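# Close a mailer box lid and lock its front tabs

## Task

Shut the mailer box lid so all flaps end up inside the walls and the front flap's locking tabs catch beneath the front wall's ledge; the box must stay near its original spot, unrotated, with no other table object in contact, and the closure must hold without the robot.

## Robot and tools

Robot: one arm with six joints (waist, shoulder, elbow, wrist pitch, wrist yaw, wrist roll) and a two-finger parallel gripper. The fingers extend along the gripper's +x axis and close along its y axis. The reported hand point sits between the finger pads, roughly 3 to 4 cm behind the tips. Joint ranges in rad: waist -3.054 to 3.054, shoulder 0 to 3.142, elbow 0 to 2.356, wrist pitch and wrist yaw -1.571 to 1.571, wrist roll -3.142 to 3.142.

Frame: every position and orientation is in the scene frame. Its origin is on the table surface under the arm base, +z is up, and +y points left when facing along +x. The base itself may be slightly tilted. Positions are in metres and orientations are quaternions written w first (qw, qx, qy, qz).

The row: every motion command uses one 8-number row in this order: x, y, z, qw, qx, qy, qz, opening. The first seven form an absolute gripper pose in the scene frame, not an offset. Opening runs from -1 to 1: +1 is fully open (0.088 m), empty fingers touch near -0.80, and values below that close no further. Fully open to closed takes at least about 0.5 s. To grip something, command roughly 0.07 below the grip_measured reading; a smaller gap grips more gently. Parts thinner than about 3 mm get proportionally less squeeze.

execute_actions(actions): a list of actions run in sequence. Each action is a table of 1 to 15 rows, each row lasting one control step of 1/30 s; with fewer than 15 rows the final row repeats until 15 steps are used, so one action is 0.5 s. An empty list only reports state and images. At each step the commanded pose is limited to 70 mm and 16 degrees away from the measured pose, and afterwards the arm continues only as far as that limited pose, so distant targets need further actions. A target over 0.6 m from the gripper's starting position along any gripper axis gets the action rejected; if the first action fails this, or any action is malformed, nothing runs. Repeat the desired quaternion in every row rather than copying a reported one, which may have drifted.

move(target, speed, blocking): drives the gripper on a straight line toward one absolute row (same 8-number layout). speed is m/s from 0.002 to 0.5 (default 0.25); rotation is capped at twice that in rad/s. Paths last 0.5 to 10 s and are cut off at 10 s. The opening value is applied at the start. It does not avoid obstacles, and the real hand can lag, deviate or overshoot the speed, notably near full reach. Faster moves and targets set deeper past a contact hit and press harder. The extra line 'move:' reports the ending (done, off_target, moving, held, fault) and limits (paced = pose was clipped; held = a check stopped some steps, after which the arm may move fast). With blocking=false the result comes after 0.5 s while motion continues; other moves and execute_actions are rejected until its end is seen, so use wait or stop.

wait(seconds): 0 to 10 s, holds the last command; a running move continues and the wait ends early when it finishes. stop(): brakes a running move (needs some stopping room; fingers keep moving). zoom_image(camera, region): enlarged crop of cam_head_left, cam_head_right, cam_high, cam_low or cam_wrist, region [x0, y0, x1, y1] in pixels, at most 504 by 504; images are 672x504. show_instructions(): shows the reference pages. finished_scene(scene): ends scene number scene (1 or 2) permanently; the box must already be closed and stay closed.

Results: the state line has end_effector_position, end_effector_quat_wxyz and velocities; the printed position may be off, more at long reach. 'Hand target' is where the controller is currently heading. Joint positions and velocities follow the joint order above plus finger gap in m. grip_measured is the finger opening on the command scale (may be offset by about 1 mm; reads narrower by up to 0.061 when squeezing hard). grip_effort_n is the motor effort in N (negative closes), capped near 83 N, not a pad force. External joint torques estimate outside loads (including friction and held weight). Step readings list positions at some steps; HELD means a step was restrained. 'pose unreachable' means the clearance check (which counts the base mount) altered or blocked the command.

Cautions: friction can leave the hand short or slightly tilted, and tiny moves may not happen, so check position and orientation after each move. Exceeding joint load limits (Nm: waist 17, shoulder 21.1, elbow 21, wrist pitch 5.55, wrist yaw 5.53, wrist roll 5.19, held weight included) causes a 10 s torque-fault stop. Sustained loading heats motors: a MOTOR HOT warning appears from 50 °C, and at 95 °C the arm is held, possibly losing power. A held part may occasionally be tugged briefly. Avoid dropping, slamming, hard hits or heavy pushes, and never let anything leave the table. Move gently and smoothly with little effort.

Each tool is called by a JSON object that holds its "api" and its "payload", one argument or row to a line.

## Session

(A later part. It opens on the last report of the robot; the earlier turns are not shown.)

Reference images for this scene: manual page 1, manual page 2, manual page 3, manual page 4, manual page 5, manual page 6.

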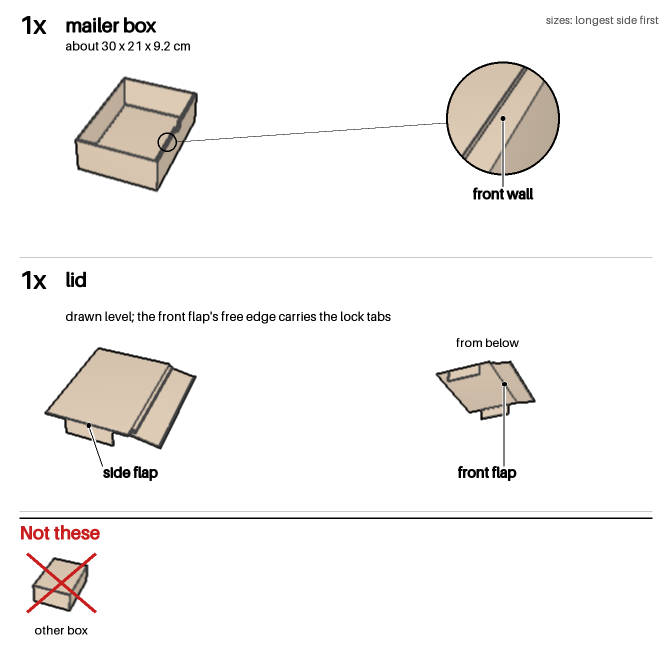

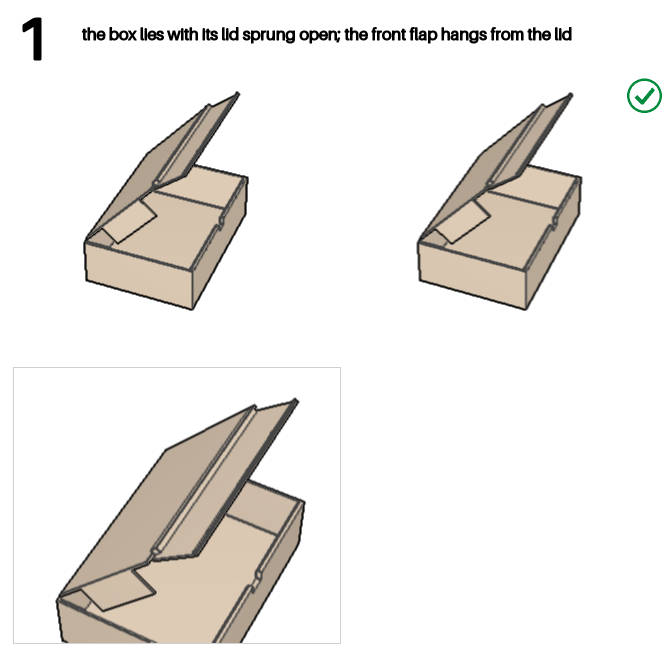

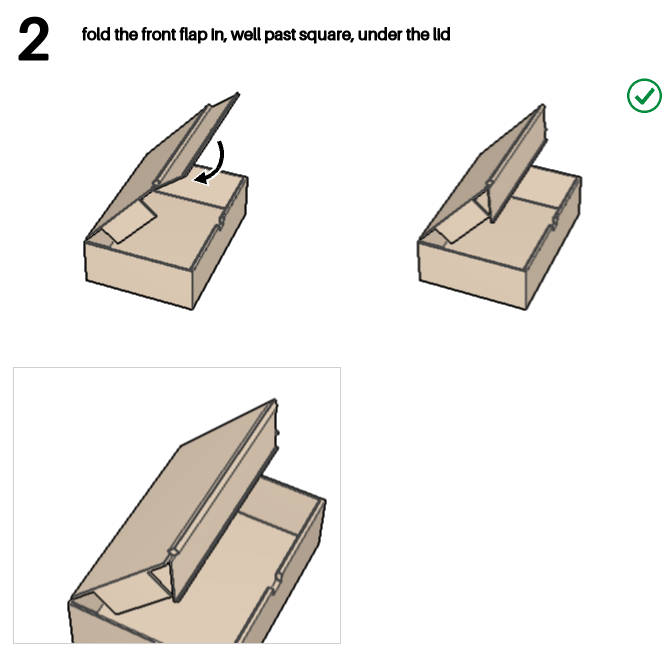

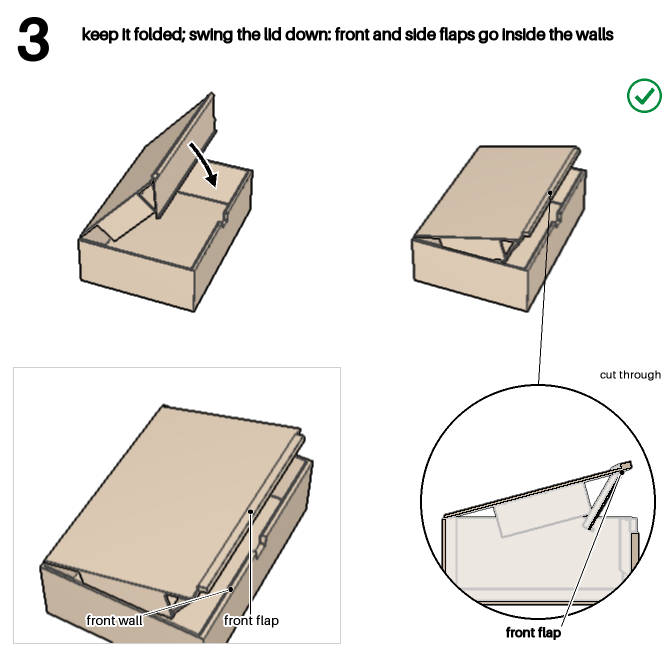

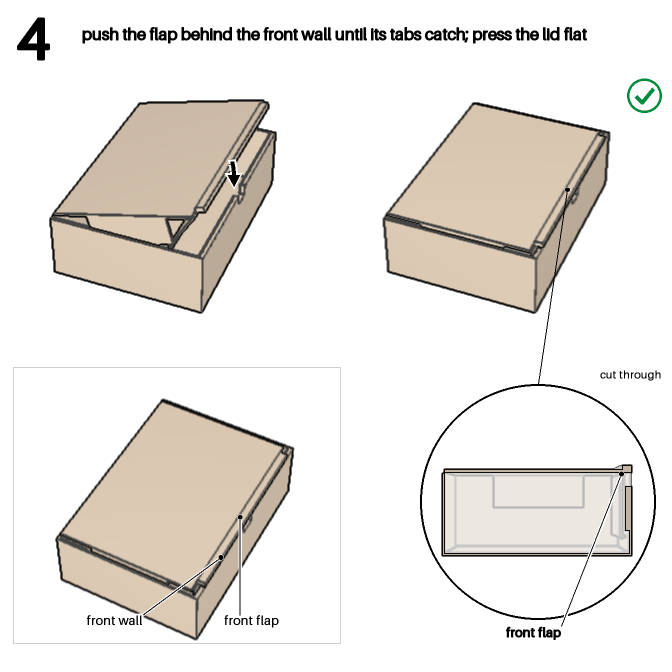

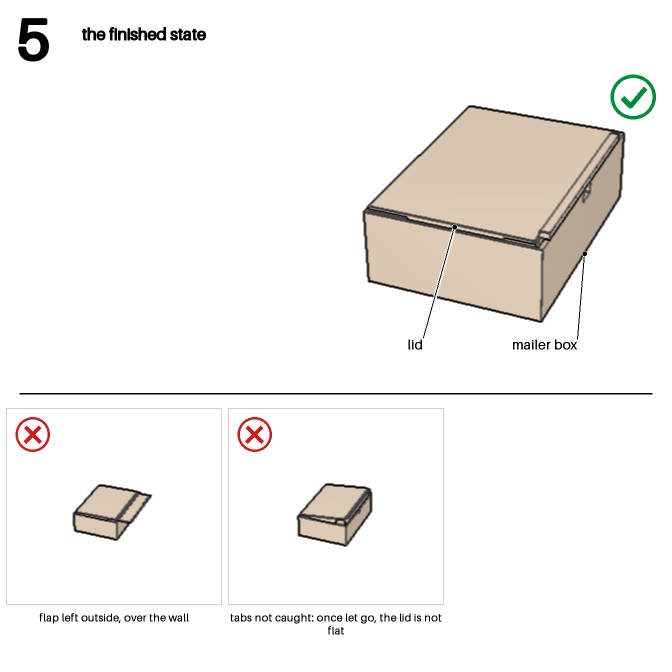

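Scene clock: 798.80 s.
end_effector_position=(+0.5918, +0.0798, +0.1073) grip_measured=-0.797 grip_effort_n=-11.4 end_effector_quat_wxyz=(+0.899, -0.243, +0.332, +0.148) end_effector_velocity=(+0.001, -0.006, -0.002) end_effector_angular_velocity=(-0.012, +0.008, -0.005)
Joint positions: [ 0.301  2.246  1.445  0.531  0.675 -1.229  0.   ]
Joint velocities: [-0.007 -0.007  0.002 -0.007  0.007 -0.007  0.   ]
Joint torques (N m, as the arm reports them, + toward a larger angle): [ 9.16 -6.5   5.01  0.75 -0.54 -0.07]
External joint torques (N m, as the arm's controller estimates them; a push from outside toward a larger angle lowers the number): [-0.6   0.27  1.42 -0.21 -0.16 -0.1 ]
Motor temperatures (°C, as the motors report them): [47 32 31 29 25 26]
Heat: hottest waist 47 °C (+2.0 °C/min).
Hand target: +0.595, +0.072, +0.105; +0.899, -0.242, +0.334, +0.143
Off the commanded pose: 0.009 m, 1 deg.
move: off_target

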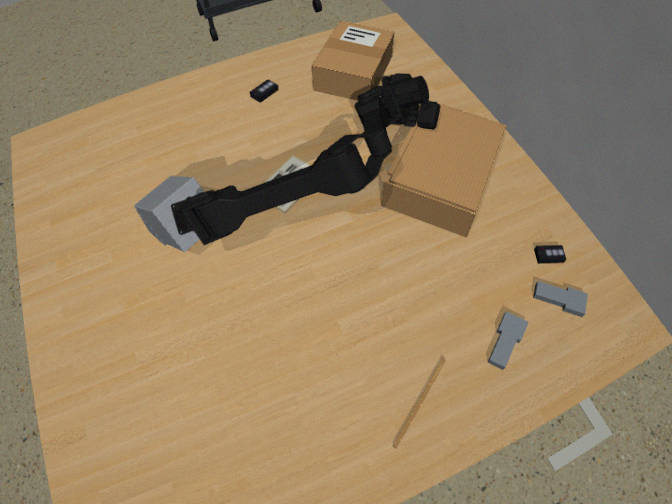

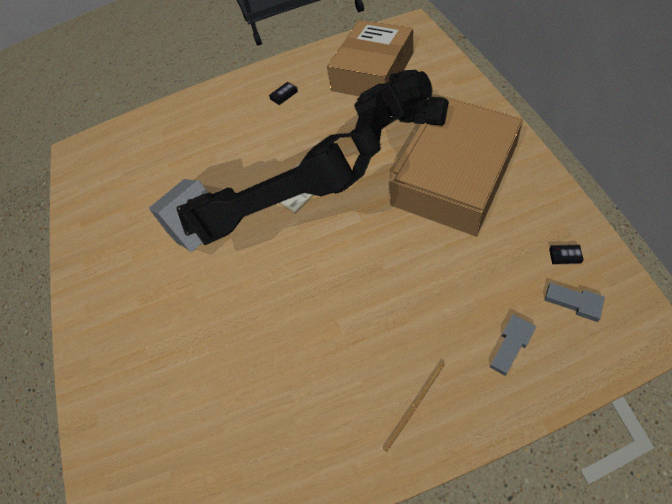

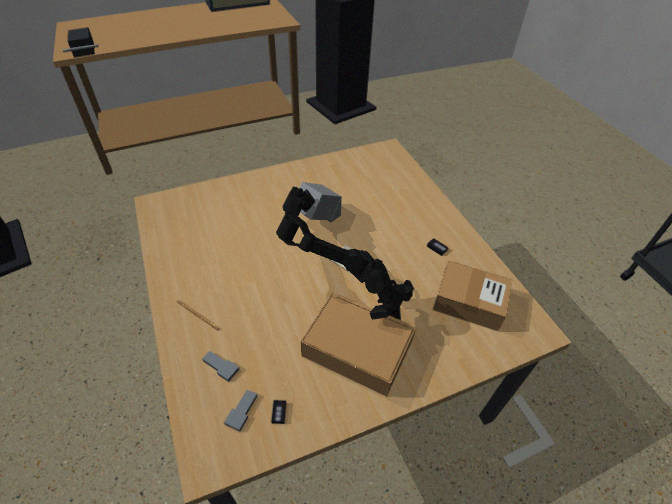

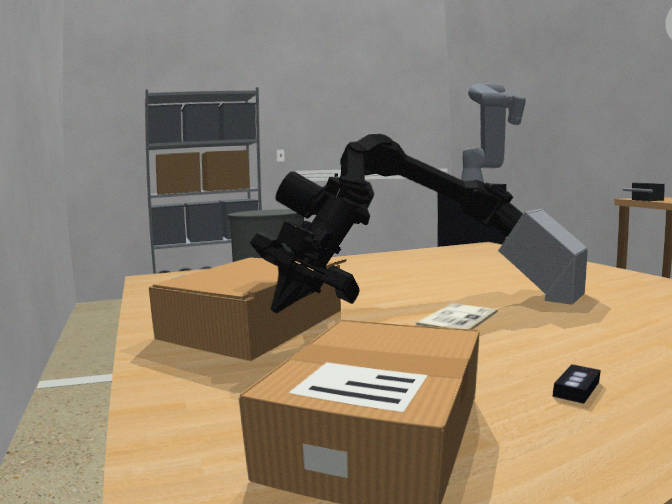

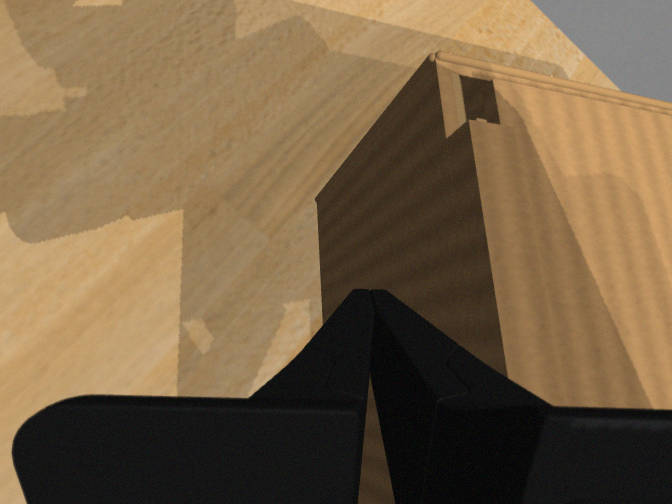

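{"api": "move", "payload": {
  "target": [0.56,0.09,0.17,0.898,-0.242,0.334,0.143,-0.8],
  "speed": 0.15
}}

{"api": "move", "payload": {
  "target": [0.49,-0.10,0.15,0.898,-0.242,0.334,0.143,-0.8]
}}

{"api": "move", "payload": {
  "target": [0.49,-0.10,0.118,0.898,-0.242,0.334,0.143,-0.8],
  "speed": 0.03
}}

{"api": "move", "payload": {
  "target": [0.477,-0.07,0.118,0.914,-0.219,0.35,0.08,-0.8],
  "speed": 0.03
}}

{"api": "move", "payload": {
  "target": [0.46,-0.07,0.2,0.914,-0.219,0.35,0.08,-0.8],
  "speed": 0.12
}}

Scene clock: 806.90 s.
end_effector_position=(+0.5621, +0.0923, +0.1705) grip_measured=-0.797 grip_effort_n=-11.4 end_effector_quat_wxyz=(+0.900, -0.243, +0.331, +0.144) end_effector_velocity=(-0.002, +0.001, +0.001) end_effector_angular_velocity=(-0.003, -0.003, +0.016)
Joint positions: [ 0.447  2.145  1.351  0.496  0.817 -1.178  0.   ]
Joint velocities: [ 0.002 -0.007 -0.007 -0.007 -0.007 -0.007  0.   ]
Joint torques (N m, as the arm reports them, + toward a larger angle): [ 9.66 -5.98  3.76  0.79 -0.19  0.18]
External joint torques (N m, as the arm's controller estimates them; a push from outside toward a larger angle lowers the number): [ 0.36 -0.05 -0.16 -0.16  0.16  0.15]
Motor temperatures (°C, as the motors report them): [49 34 31 29 25 26]
Heat: hottest waist 49 °C (+5.0 °C/min).
Hand target: +0.560, +0.090, +0.170; +0.899, -0.243, +0.335, +0.143
Off the commanded pose: 0.003 m, 0 deg.
move: done

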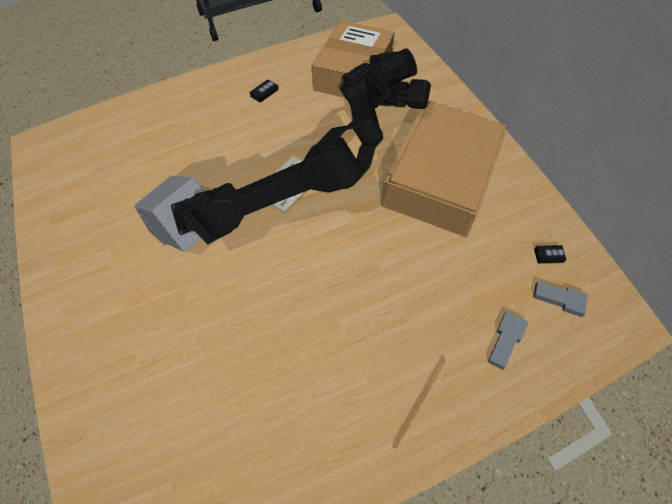

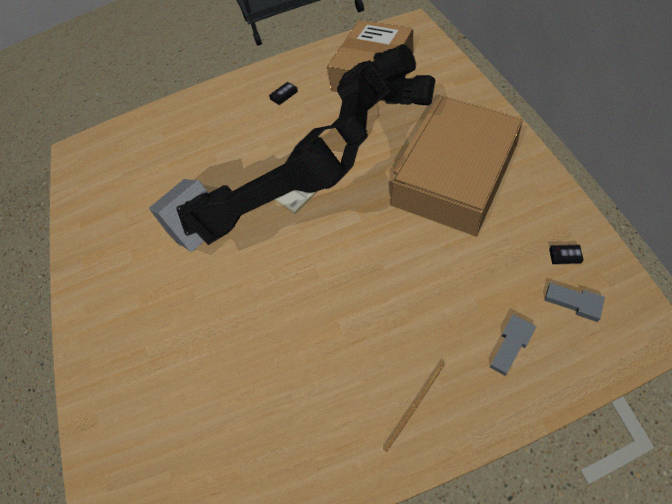

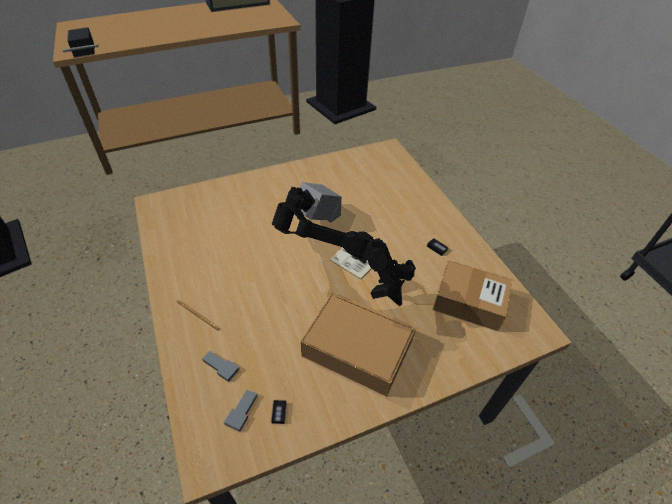

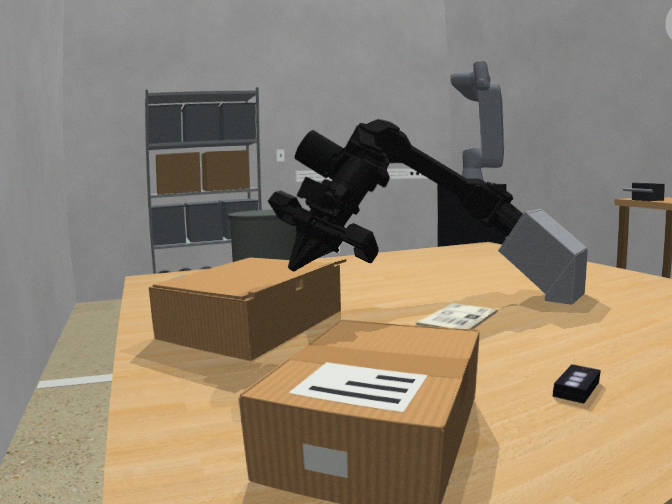

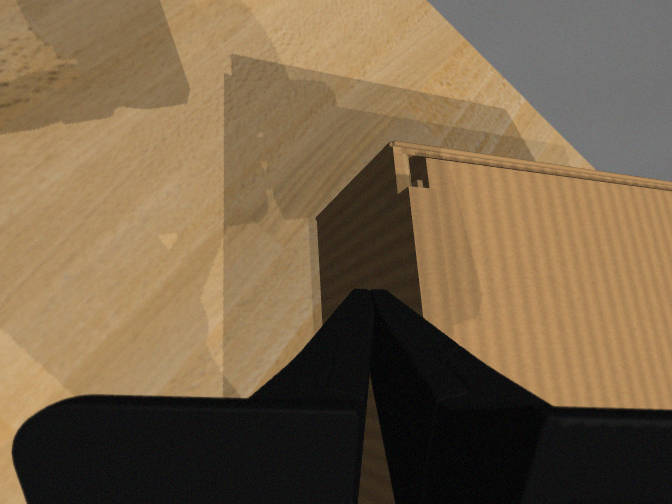

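Scene clock: 808.33 s.
end_effector_position=(+0.4923, -0.0989, +0.1518) grip_measured=-0.797 grip_effort_n=-11.4 end_effector_quat_wxyz=(+0.901, -0.240, +0.334, +0.140) end_effector_velocity=(-0.001, -0.003, +0.002) end_effector_angular_velocity=(+0.011, -0.014, +0.019)
Joint positions: [ 0.163  1.48   0.953  0.293  0.549 -1.267  0.   ]
Joint velocities: [-0.012 -0.022 -0.002 -0.022 -0.037 -0.007  0.   ]
Joint torques (N m, as the arm reports them, + toward a larger angle): [ 5.66 -4.69  3.52  0.72 -0.6  -0.1 ]
External joint torques (N m, as the arm's controller estimates them; a push from outside toward a larger angle lowers the number): [ 0.06 -0.08 -0.22 -0.2  -0.2  -0.12]
Motor temperatures (°C, as the motors report them): [49 34 31 29 25 26]
Heat: hottest waist 49 °C (+5.1 °C/min).
Hand target: +0.490, -0.100, +0.150; +0.899, -0.242, +0.335, +0.143
Off the commanded pose: 0.003 m, 0 deg.
move: done

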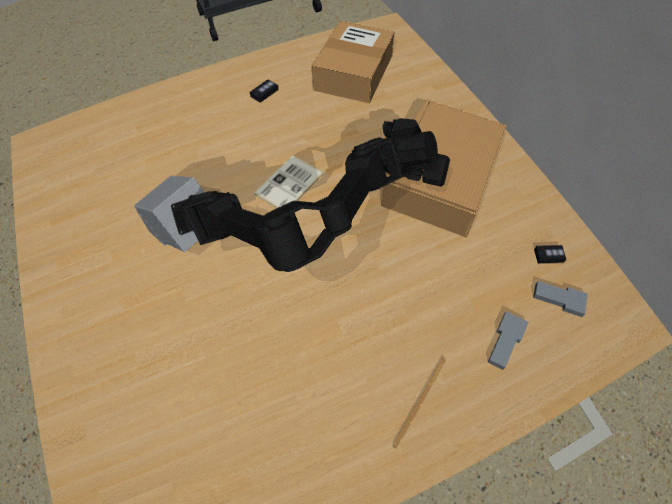

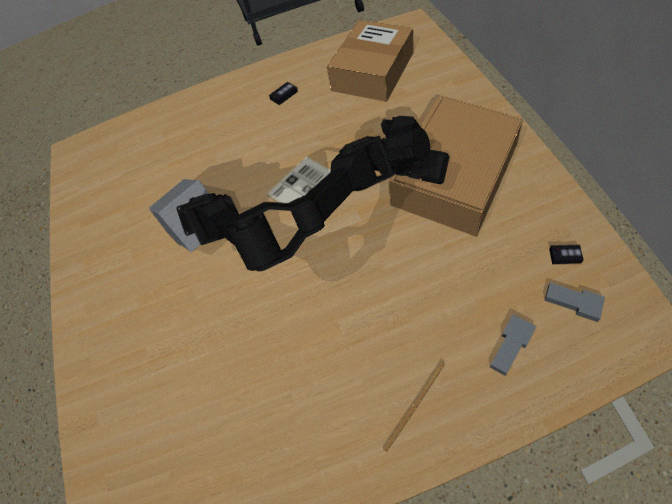

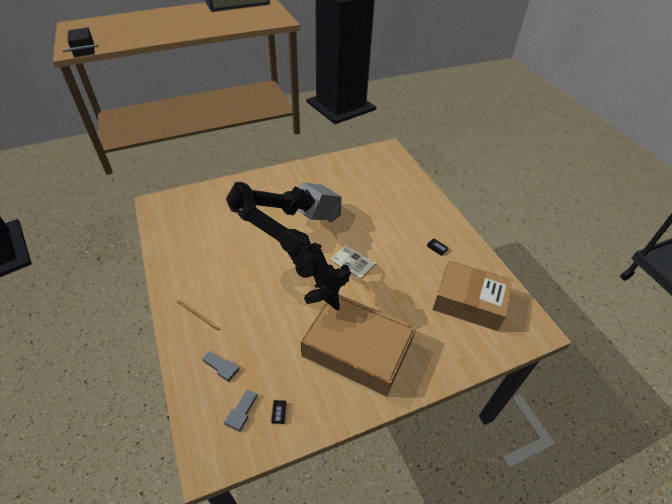

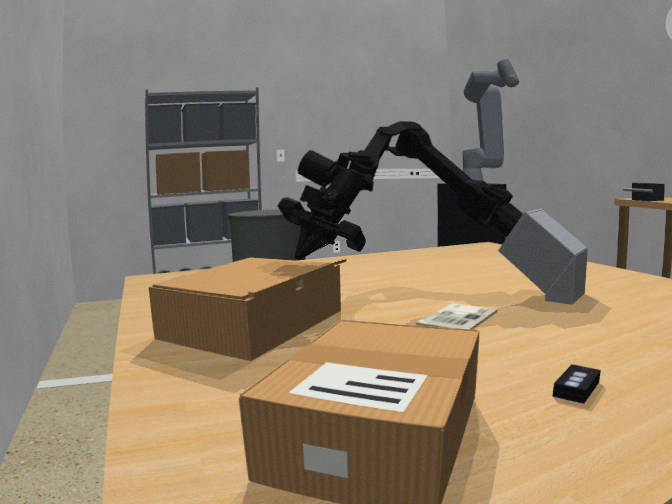

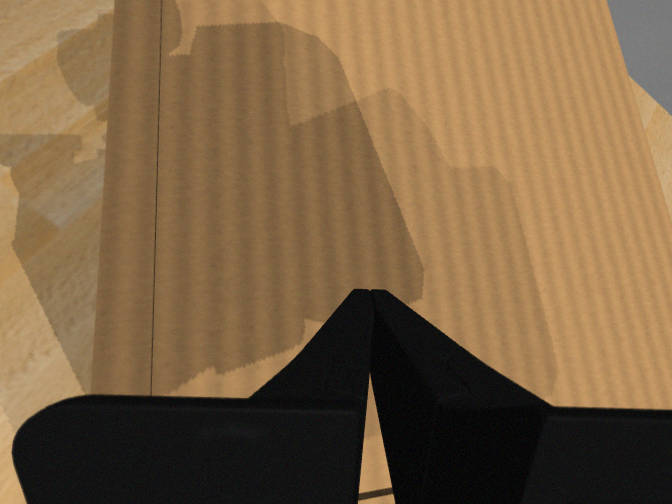

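Scene clock: 809.70 s.
end_effector_position=(+0.4964, -0.1043, +0.1386) grip_measured=-0.797 grip_effort_n=-11.4 end_effector_quat_wxyz=(+0.911, -0.236, +0.313, +0.133) end_effector_velocity=(+0.001, -0.003, -0.004) end_effector_angular_velocity=(-0.000, -0.010, -0.003)
Joint positions: [ 0.102  1.494  0.925  0.383  0.455 -1.289  0.   ]
Joint velocities: [-0.017  0.002 -0.007  0.022 -0.022 -0.007  0.   ]
Joint torques (N m, as the arm reports them, + toward a larger angle): [ 3.41 -1.76  2.5   0.81 -0.1  -0.11]
External joint torques (N m, as the arm's controller estimates them; a push from outside toward a larger angle lowers the number): [-2.16  3.17 -1.13 -0.15  0.33 -0.14]
Motor temperatures (°C, as the motors report them): [48 34 31 29 25 26]
Heat: hottest waist 48 °C (+4.0 °C/min).
Hand target: +0.489, -0.100, +0.119; +0.899, -0.242, +0.334, +0.143
Off the commanded pose: 0.022 m, 3 deg.
move: off_target

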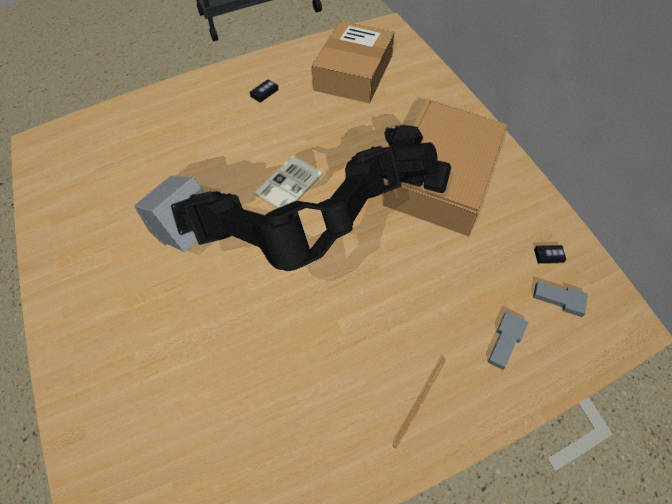

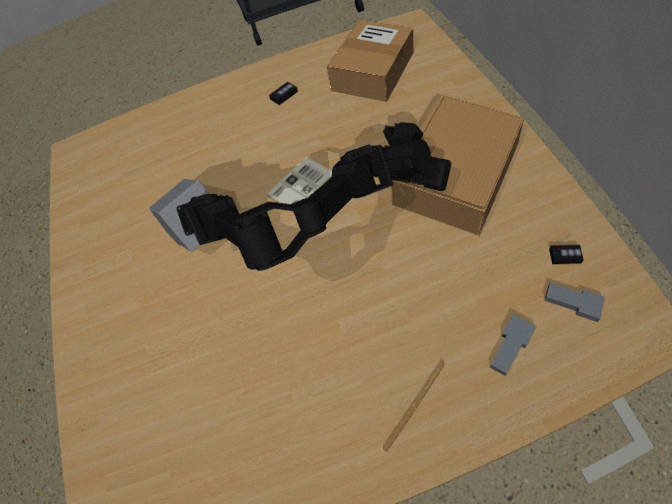

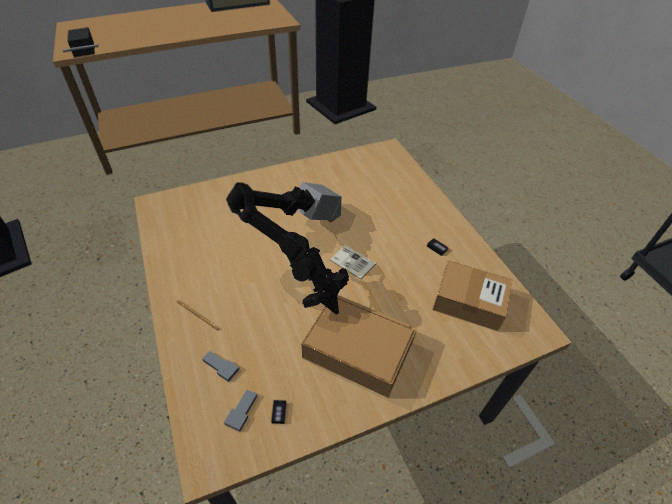

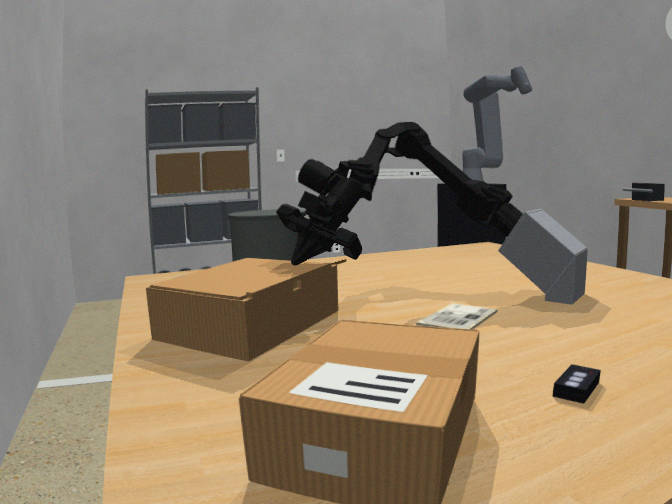

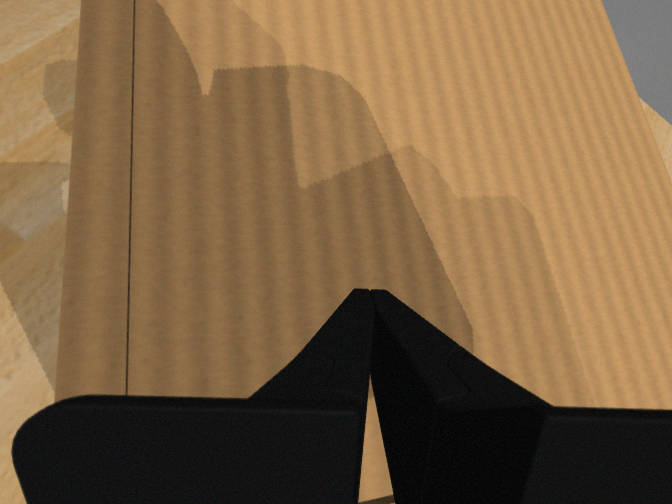

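Scene clock: 812.17 s.
end_effector_position=(+0.4871, -0.0814, +0.1378) grip_measured=-0.797 grip_effort_n=-11.4 end_effector_quat_wxyz=(+0.920, -0.209, +0.324, +0.062) end_effector_velocity=(+0.001, -0.002, +0.002) end_effector_angular_velocity=(+0.005, -0.013, -0.029)
Joint positions: [ 0.177  1.571  0.816  0.668  0.604 -1.23   0.   ]
Joint velocities: [ 0.002  0.002 -0.007  0.037  0.007  0.007  0.   ]
Joint torques (N m, as the arm reports them, + toward a larger angle): [ 4.69 -1.26  1.14  0.29  0.07  0.2 ]
External joint torques (N m, as the arm's controller estimates them; a push from outside toward a larger angle lowers the number): [-1.15  3.41 -2.32 -0.73  0.47  0.17]
Motor temperatures (°C, as the motors report them): [48 33 31 29 25 26]
Heat: hottest waist 48 °C (+4.0 °C/min).
Hand target: +0.477, -0.071, +0.119; +0.908, -0.218, +0.348, +0.080
Off the commanded pose: 0.025 m, 4 deg.
move: off_target

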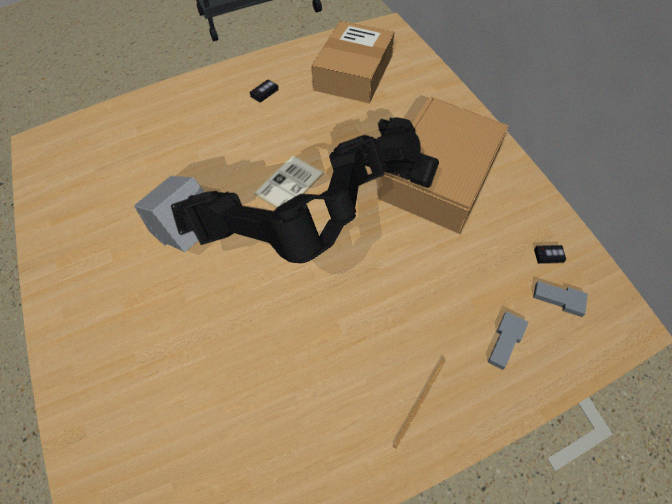

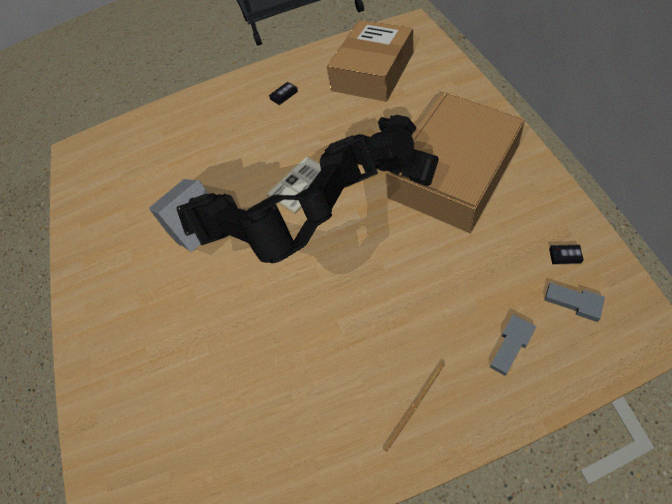

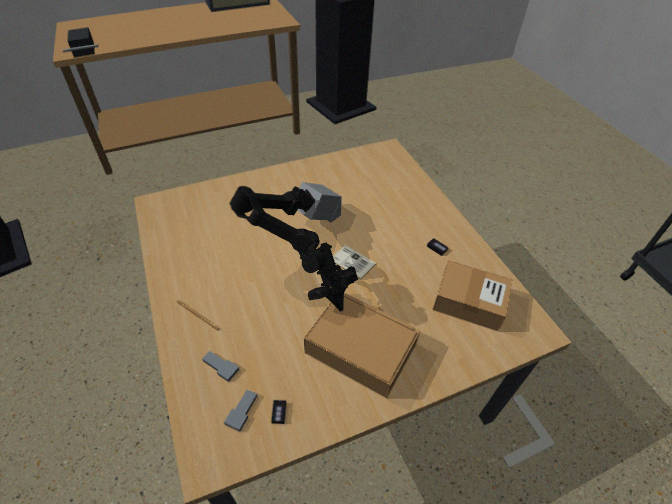

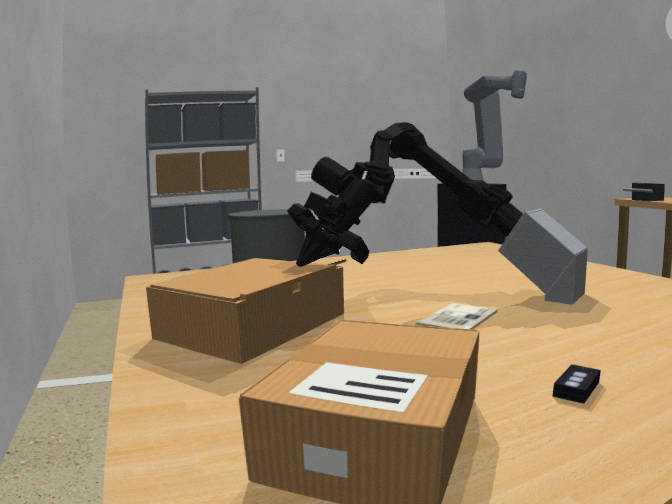

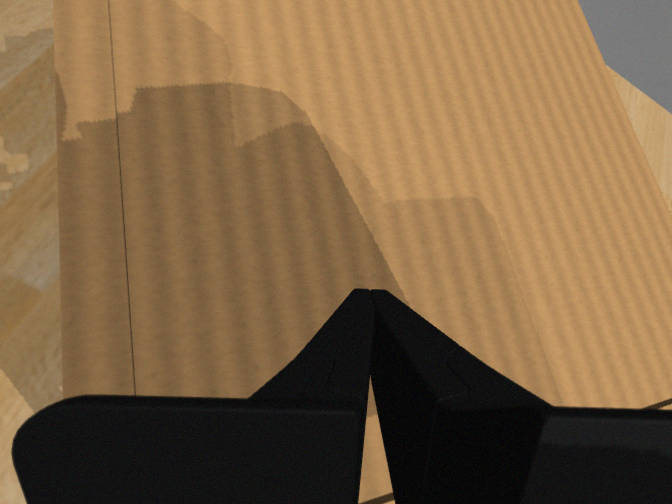

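Scene clock: 813.20 s.
end_effector_position=(+0.4595, -0.0666, +0.1977) grip_measured=-0.797 grip_effort_n=-11.4 end_effector_quat_wxyz=(+0.908, -0.221, +0.347, +0.084) end_effector_velocity=(-0.004, +0.006, -0.000) end_effector_angular_velocity=(-0.017, +0.019, +0.046)
Joint positions: [ 0.394  1.44   0.821  0.431  0.842 -1.18   0.   ]
Joint velocities: [ 0.012 -0.002  0.002 -0.051  0.007 -0.007  0.   ]
Joint torques (N m, as the arm reports them, + toward a larger angle): [ 5.59 -3.39  5.58  0.76 -0.14  0.21]
External joint torques (N m, as the arm's controller estimates them; a push from outside toward a larger angle lowers the number): [ 0.26 -0.2   1.63 -0.17  0.21  0.19]
Motor temperatures (°C, as the motors report them): [48 33 31 29 25 26]
Heat: hottest waist 48 °C (+4.0 °C/min).
Hand target: +0.460, -0.070, +0.200; +0.909, -0.218, +0.348, +0.079
Off the commanded pose: 0.004 m, 1 deg.
move: done

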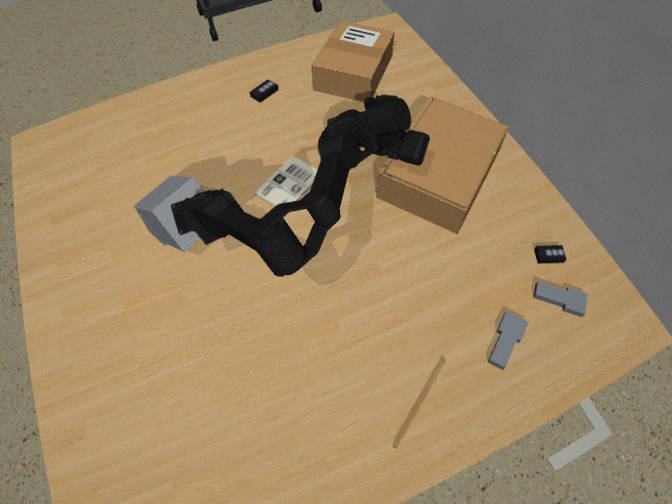

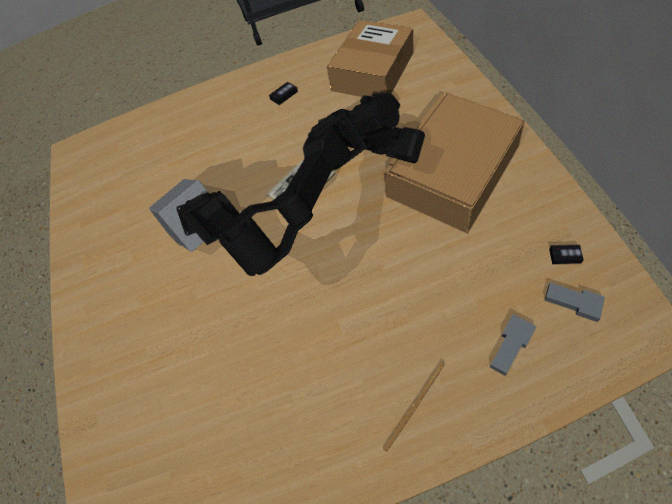

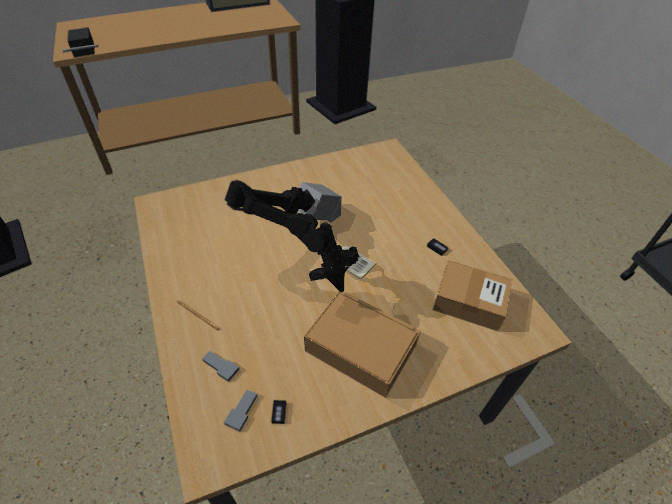

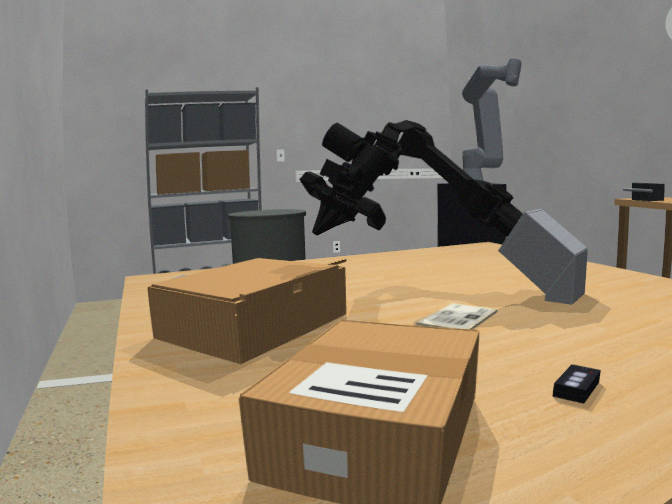

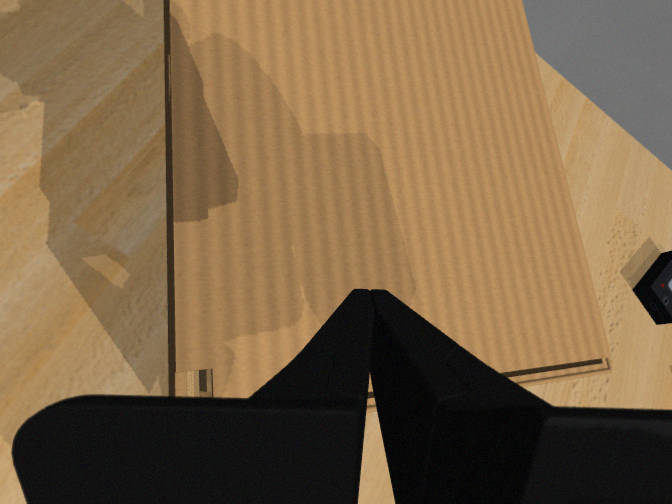

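{"api": "finished_scene", "payload": {
  "scene": 2
}}

The scene is finished: the task was done.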